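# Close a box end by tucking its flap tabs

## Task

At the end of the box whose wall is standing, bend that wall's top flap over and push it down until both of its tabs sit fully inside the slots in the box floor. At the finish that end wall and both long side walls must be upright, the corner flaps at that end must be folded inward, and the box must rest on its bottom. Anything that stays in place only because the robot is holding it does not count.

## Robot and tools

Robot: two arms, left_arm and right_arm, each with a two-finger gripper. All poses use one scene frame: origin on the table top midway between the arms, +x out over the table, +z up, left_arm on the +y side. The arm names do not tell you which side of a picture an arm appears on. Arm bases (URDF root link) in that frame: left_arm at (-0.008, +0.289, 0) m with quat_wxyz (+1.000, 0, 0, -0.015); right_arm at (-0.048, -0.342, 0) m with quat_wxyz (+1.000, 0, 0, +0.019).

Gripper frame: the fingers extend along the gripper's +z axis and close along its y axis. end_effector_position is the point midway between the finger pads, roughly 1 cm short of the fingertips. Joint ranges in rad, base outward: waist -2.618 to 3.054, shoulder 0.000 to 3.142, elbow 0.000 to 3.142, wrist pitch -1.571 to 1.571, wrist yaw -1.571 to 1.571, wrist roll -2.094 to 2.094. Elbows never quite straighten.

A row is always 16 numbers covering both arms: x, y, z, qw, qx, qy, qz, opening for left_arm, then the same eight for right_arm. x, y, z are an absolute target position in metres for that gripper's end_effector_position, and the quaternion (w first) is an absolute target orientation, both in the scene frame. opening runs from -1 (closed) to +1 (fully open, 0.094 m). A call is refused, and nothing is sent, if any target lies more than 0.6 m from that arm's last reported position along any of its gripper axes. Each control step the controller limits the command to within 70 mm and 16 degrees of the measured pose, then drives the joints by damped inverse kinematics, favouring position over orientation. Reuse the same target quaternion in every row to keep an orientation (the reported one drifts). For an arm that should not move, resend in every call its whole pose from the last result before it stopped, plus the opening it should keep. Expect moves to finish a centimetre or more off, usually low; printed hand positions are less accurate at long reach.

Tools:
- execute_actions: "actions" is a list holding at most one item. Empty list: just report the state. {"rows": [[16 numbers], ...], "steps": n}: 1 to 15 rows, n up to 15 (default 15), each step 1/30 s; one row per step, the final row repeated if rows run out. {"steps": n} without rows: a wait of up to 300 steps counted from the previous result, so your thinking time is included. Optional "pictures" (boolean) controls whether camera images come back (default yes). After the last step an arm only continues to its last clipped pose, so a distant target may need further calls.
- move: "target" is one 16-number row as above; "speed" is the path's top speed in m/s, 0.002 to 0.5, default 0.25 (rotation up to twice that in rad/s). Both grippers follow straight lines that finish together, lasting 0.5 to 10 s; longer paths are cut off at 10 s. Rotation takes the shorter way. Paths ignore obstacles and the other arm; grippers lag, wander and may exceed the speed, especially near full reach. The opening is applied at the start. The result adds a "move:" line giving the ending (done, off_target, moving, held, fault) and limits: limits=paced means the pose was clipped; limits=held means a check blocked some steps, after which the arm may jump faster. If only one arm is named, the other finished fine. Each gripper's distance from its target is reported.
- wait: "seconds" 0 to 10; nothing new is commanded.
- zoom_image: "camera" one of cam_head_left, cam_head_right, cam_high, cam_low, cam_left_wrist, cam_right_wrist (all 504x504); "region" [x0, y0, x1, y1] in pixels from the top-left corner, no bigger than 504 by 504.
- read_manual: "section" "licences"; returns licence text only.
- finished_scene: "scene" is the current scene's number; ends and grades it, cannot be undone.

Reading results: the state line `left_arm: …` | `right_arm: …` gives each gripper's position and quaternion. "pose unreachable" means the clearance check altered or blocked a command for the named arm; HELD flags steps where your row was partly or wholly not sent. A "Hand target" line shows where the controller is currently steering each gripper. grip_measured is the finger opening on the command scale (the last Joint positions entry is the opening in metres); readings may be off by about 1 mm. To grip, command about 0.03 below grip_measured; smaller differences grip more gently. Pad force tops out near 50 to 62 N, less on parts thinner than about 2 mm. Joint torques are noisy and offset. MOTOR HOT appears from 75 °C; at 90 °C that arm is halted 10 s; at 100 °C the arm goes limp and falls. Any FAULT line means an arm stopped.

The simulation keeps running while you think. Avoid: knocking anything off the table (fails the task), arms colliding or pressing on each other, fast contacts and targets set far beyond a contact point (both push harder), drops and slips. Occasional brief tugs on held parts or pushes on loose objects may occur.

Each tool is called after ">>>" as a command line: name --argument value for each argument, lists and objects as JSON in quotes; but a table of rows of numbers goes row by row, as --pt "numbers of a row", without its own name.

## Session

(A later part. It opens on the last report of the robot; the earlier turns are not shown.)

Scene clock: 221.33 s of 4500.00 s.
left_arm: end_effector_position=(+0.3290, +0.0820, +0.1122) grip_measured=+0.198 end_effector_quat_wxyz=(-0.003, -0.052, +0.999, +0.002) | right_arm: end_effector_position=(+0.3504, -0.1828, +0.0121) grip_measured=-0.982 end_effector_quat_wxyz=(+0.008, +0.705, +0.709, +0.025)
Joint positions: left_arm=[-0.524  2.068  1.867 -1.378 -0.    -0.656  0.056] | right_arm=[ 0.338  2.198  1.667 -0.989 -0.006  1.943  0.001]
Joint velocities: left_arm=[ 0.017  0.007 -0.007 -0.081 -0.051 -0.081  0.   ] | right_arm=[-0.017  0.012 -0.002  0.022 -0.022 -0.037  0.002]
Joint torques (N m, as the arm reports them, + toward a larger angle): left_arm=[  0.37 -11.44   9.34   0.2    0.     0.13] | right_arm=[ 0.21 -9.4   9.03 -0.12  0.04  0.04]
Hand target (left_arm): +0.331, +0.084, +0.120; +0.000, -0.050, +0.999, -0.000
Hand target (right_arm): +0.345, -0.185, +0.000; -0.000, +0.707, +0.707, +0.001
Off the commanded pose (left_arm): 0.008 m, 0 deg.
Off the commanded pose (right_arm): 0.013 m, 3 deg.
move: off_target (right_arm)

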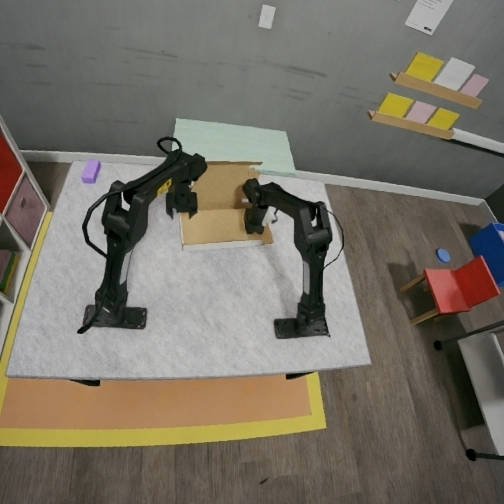

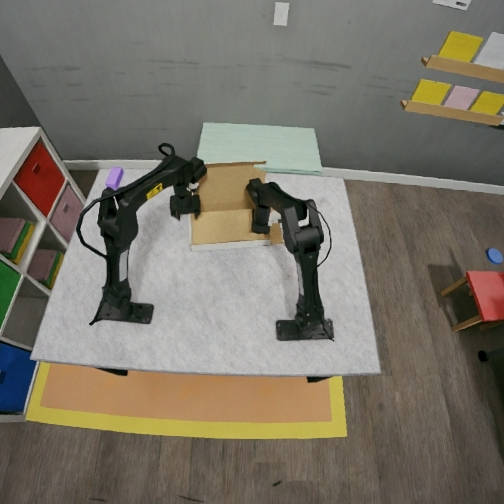

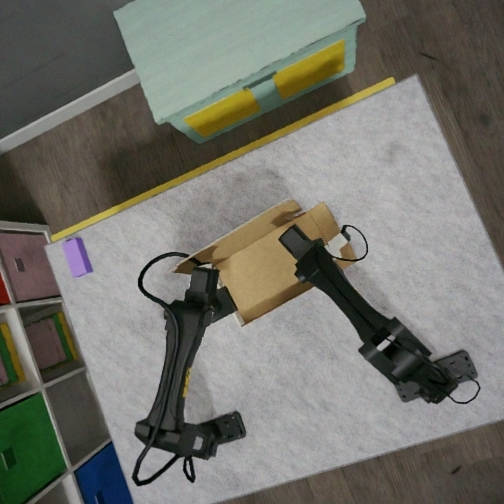

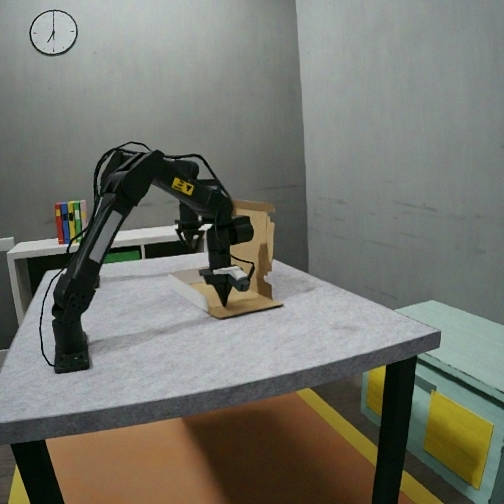

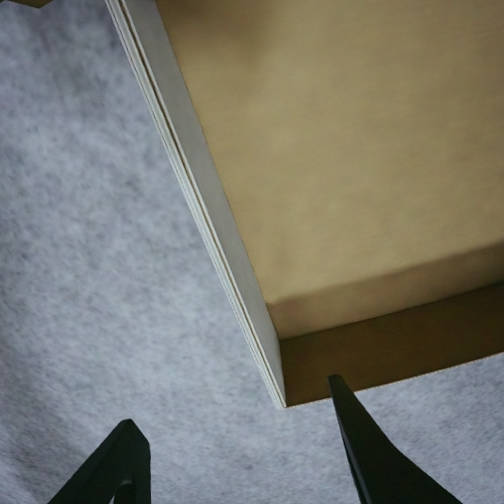

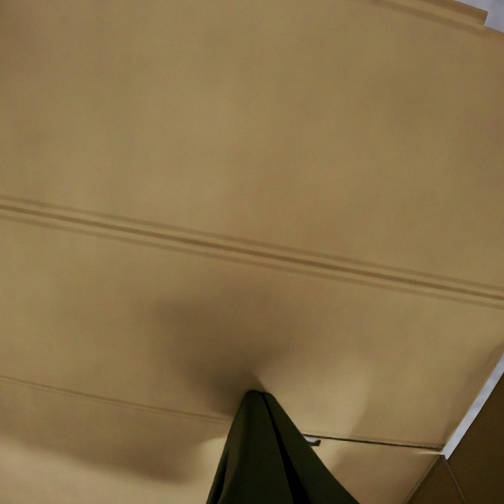

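>>> move --target '[0.33,0.084,0.14,0,0.2,0.98,0,0.2,0.345,-0.185,0.10,0,0.707,0.707,0,-1]' --speed 0.15

>>> move --target '[0.33,0.07,0.13,0,0.6,0.8,0,0.2,0.25,-0.35,0.25,0,0.707,0.707,0,-1]'

>>> zoom_image --camera "cam_low" --region '[150,230,290,330]'

>>> zoom_image --camera "cam_left_wrist" --region '[0,100,504,450]'

Scene clock: 228.17 s of 4500.00 s.
left_arm: end_effector_position=(+0.3281, +0.0825, +0.1345) grip_measured=+0.198 end_effector_quat_wxyz=(-0.002, +0.198, +0.980, +0.001) | right_arm: end_effector_position=(+0.3414, -0.1863, +0.0852) grip_measured=-0.982 end_effector_quat_wxyz=(-0.009, +0.705, +0.709, -0.013)
Joint positions: left_arm=[-0.524  2.068  1.956 -1.463 -0.    -0.155  0.056] | right_arm=[ 0.338  2.197  1.962 -1.365 -0.006  1.943  0.001]
Joint velocities: left_arm=[-0.012  0.017 -0.017  0.037  0.051  0.007  0.   ] | right_arm=[ 0.007 -0.002 -0.002  0.007  0.037 -0.022  0.   ]
Joint torques (N m, as the arm reports them, + toward a larger angle): left_arm=[  0.46 -10.94   9.36   0.21  -0.02   0.14] | right_arm=[  0.2  -14.2   10.59  -0.17   0.04   0.04]
Hand target (left_arm): +0.330, +0.084, +0.140; +0.000, +0.200, +0.980, -0.000
Hand target (right_arm): +0.345, -0.185, +0.100; -0.000, +0.707, +0.707, +0.000
Off the commanded pose (left_arm): 0.006 m, 0 deg.
Off the commanded pose (right_arm): 0.015 m, 2 deg.
After step 90, 1.60 s passed at rest.
move: off_target (right_arm)

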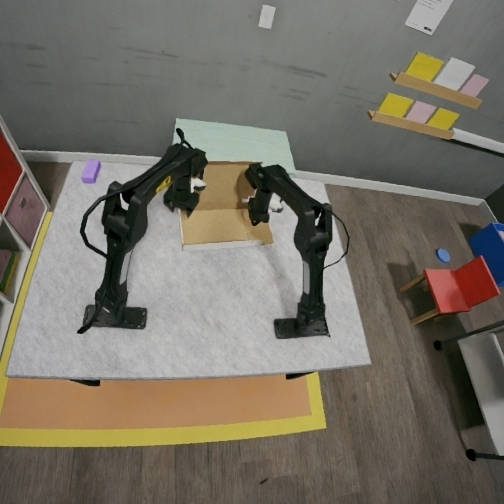

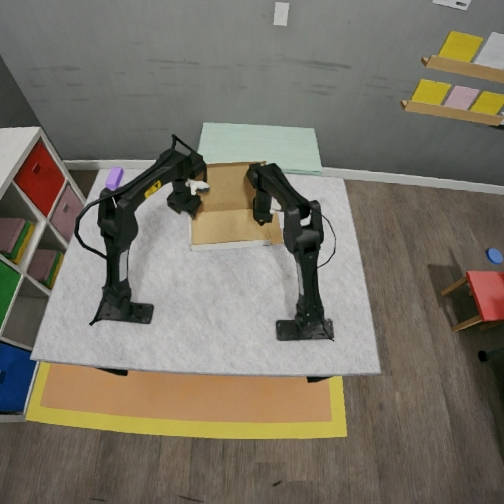

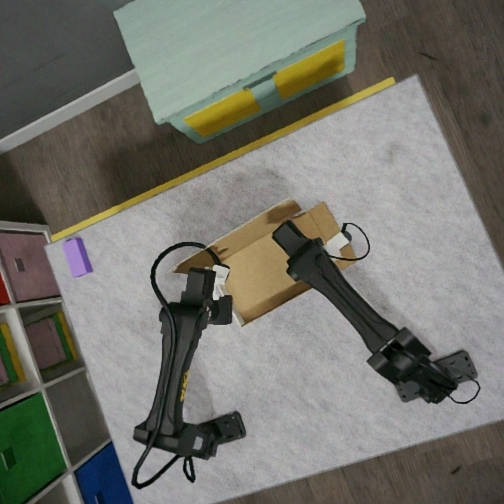

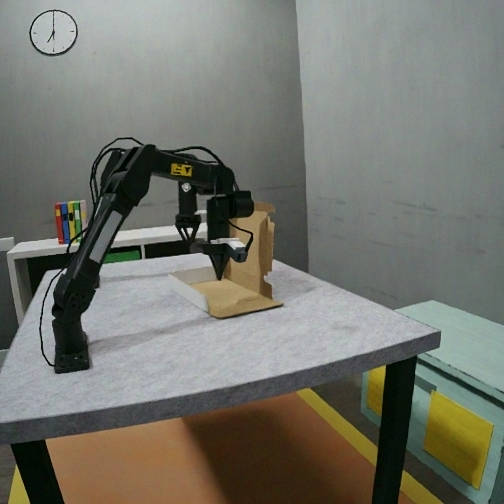

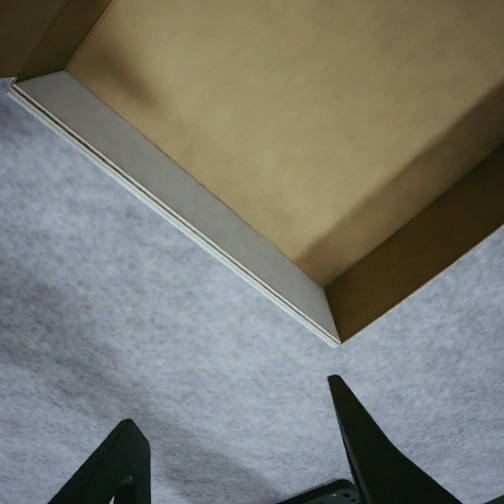

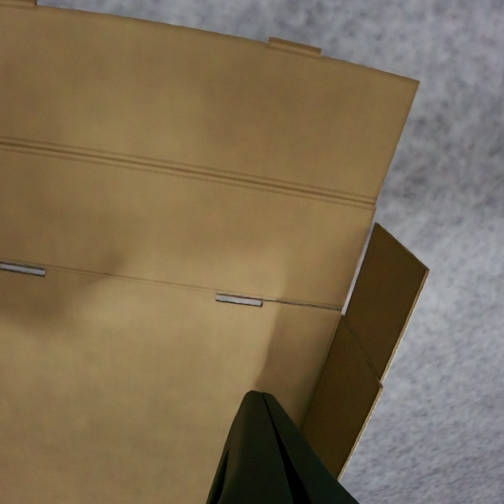

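Scene clock: 230.50 s of 4500.00 s.
left_arm: end_effector_position=(+0.3246, +0.0765, +0.1292) grip_measured=+0.198 end_effector_quat_wxyz=(-0.009, +0.592, +0.806, -0.001) | right_arm: end_effector_position=(+0.2569, -0.3475, +0.2542) grip_measured=-0.982 end_effector_quat_wxyz=(+0.084, +0.703, +0.701, +0.085)
Joint positions: left_arm=[-0.541  2.082  1.956 -1.463 -0.     0.697  0.056] | right_arm=[-0.062  1.573  1.797 -1.555 -0.006  1.552  0.001]
Joint velocities: left_arm=[ 0.007  0.012  0.017 -0.022  0.022 -0.007 -0.   ] | right_arm=[ 0.007  0.017 -0.002 -0.022 -0.066 -0.081 -0.   ]
Joint torques (N m, as the arm reports them, + toward a larger angle): left_arm=[ -0.72 -10.16   9.33   0.39  -0.02   0.13] | right_arm=[-0.69 -7.3   5.2   0.41  0.06 -0.14]
Hand target (left_arm): +0.330, +0.070, +0.130; +0.000, +0.600, +0.800, -0.000
Hand target (right_arm): +0.250, -0.351, +0.252; +0.081, +0.703, +0.702, +0.076
Off the commanded pose (left_arm): 0.009 m, 2 deg.
Off the commanded pose (right_arm): 0.008 m, 14 deg.
joint sent to its limit (right arm) — the command would take joint 4 (wrist pitch) past its lower limit, so that joint was sent only as far as its limit.
move: off_target (right_arm)

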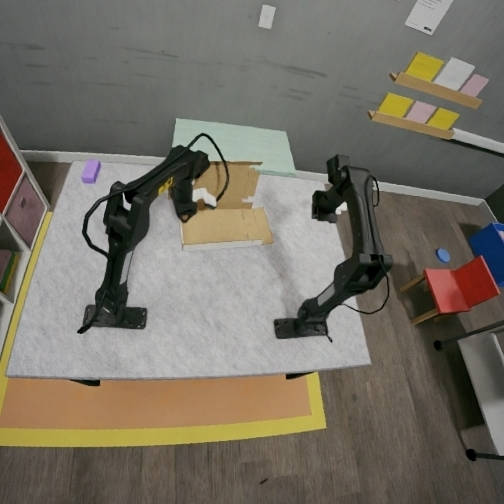

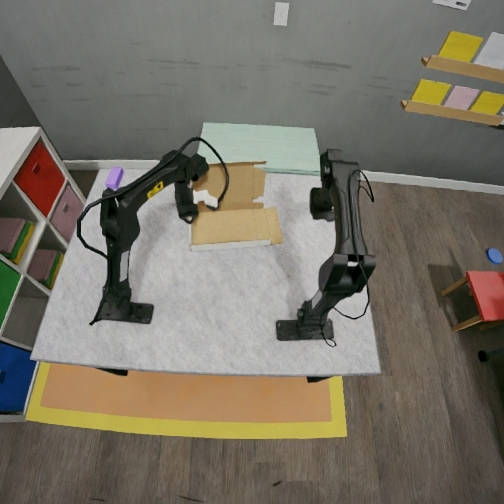

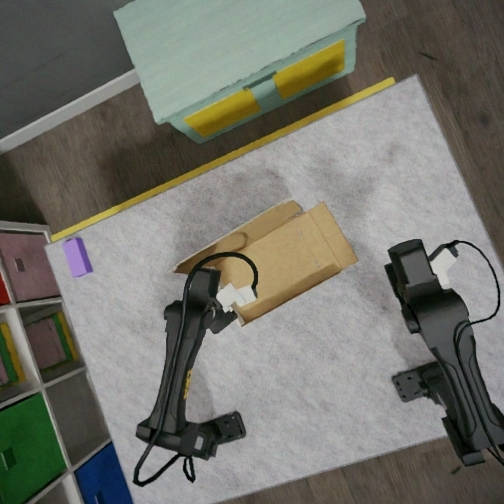

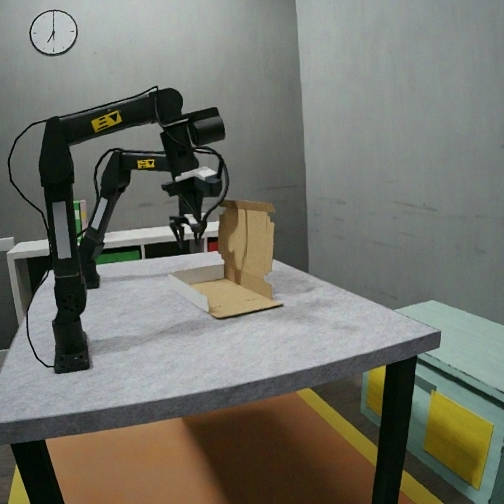

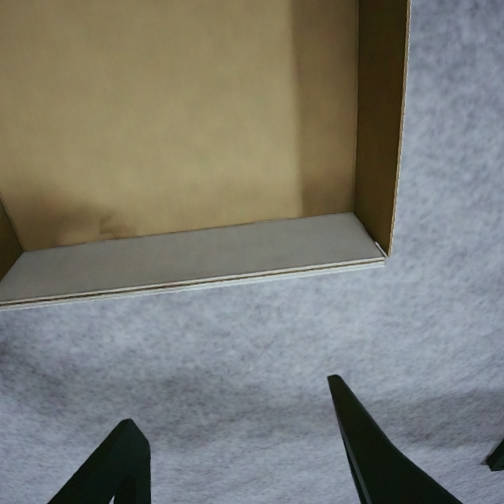

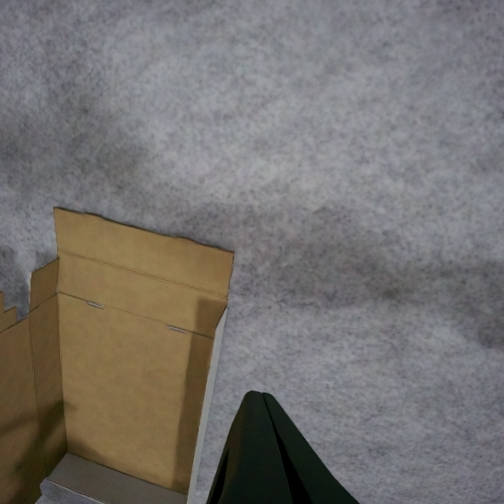

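Region (150, 230, 290, 330) of cam_low's 504x504 image, scaled by 3.600, with more detail than that image has; it fills the top 360 rows of this view, and the rest is white.

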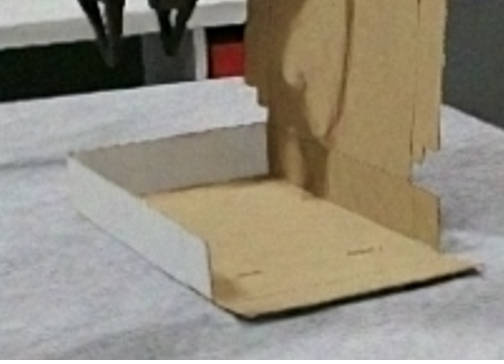

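Region (0, 100, 504, 450) of cam_left_wrist's 504x504 image, scaled by 1.000; it fills the top 350 rows of this view, and the rest is white.

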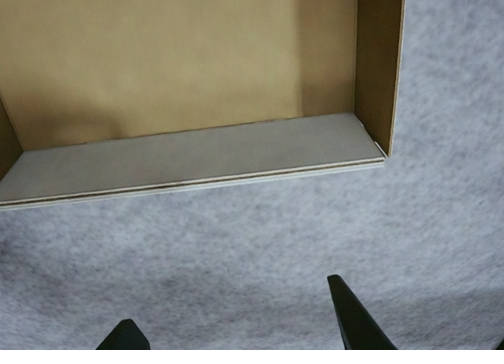

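>>> execute_actions --actions '[]'

Scene clock: 238.37 s of 4500.00 s.
left_arm: end_effector_position=(+0.3246, +0.0765, +0.1292) grip_measured=+0.198 end_effector_quat_wxyz=(-0.009, +0.594, +0.805, -0.001) | right_arm: end_effector_position=(+0.2569, -0.3475, +0.2542) grip_measured=-0.982 end_effector_quat_wxyz=(+0.085, +0.703, +0.701, +0.085)
Joint positions: left_arm=[-0.541  2.082  1.956 -1.463 -0.     0.7    0.056] | right_arm=[-0.062  1.573  1.797 -1.555 -0.006  1.55   0.001]
Joint velocities: left_arm=[-0.012 -0.012 -0.027 -0.007  0.007 -0.022  0.   ] | right_arm=[-0.012 -0.022 -0.007  0.037 -0.051 -0.066 -0.001]
Joint torques (N m, as the arm reports them, + toward a larger angle): left_arm=[ -0.6  -10.04   9.42   0.4   -0.01   0.15] | right_arm=[-0.68 -7.29  5.23  0.4   0.06 -0.12]
Hand target (left_arm): +0.330, +0.070, +0.130; +0.000, +0.600, +0.800, -0.000
Hand target (right_arm): +0.250, -0.351, +0.252; +0.081, +0.703, +0.702, +0.076
Off the commanded pose (left_arm): 0.009 m, 1 deg.
Off the commanded pose (right_arm): 0.008 m, 14 deg.
Steps of this call (steps 1 to 90: nothing new was sent; then 4.87 s passed at rest). Readings (end_effector_position):
1: left_arm (+0.3246, +0.0765, +0.1292) | right_arm (+0.2569, -0.3475, +0.2542)
2: left_arm (+0.3246, +0.0765, +0.1292) | right_arm (+0.2569, -0.3475, +0.2542)
4: left_arm (+0.3246, +0.0765, +0.1292) | right_arm (+0.2569, -0.3475, +0.2542)
8: left_arm (+0.3246, +0.0765, +0.1292) | right_arm (+0.2569, -0.3475, +0.2542)
90: the state above

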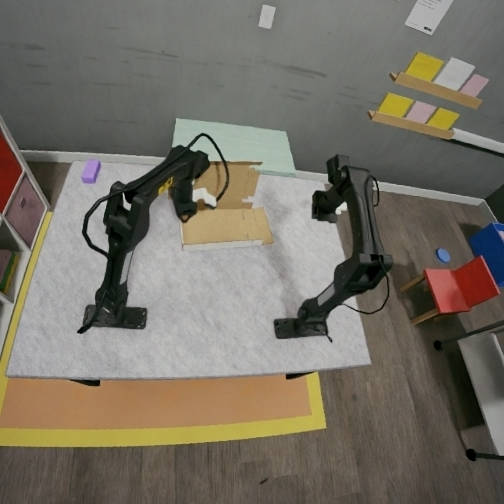

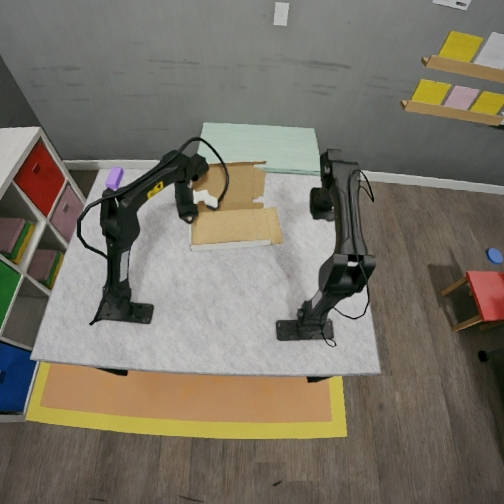

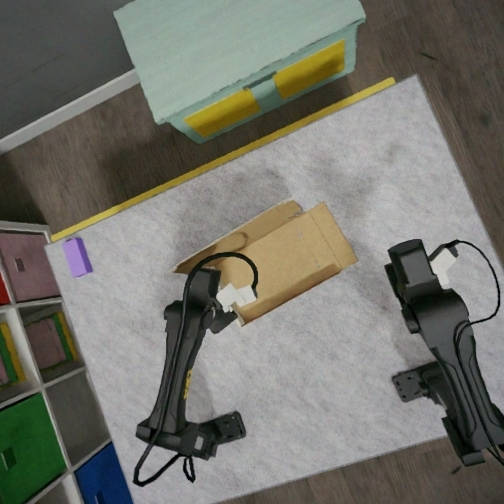

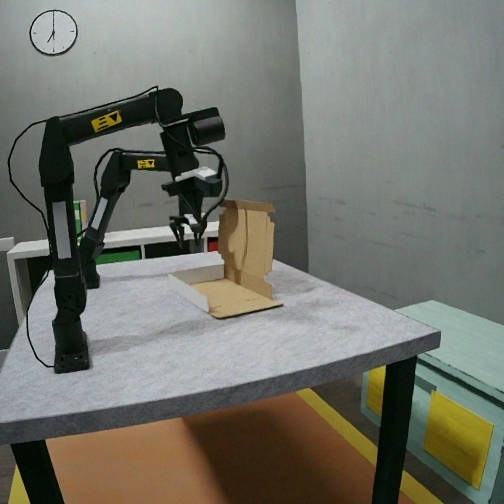

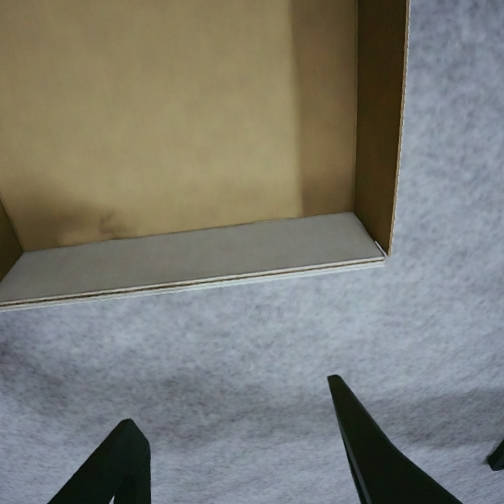

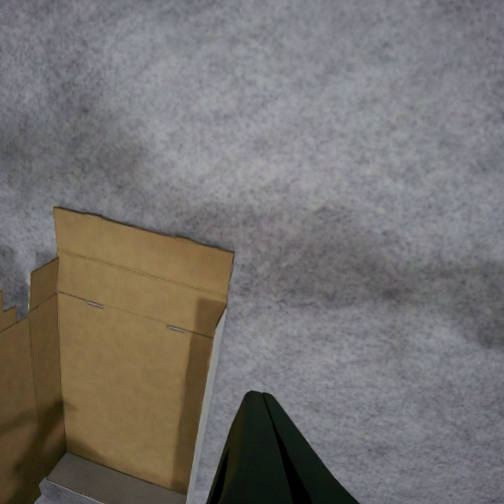

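>>> finished_scene --scene 1

The scene is finished: the task was done.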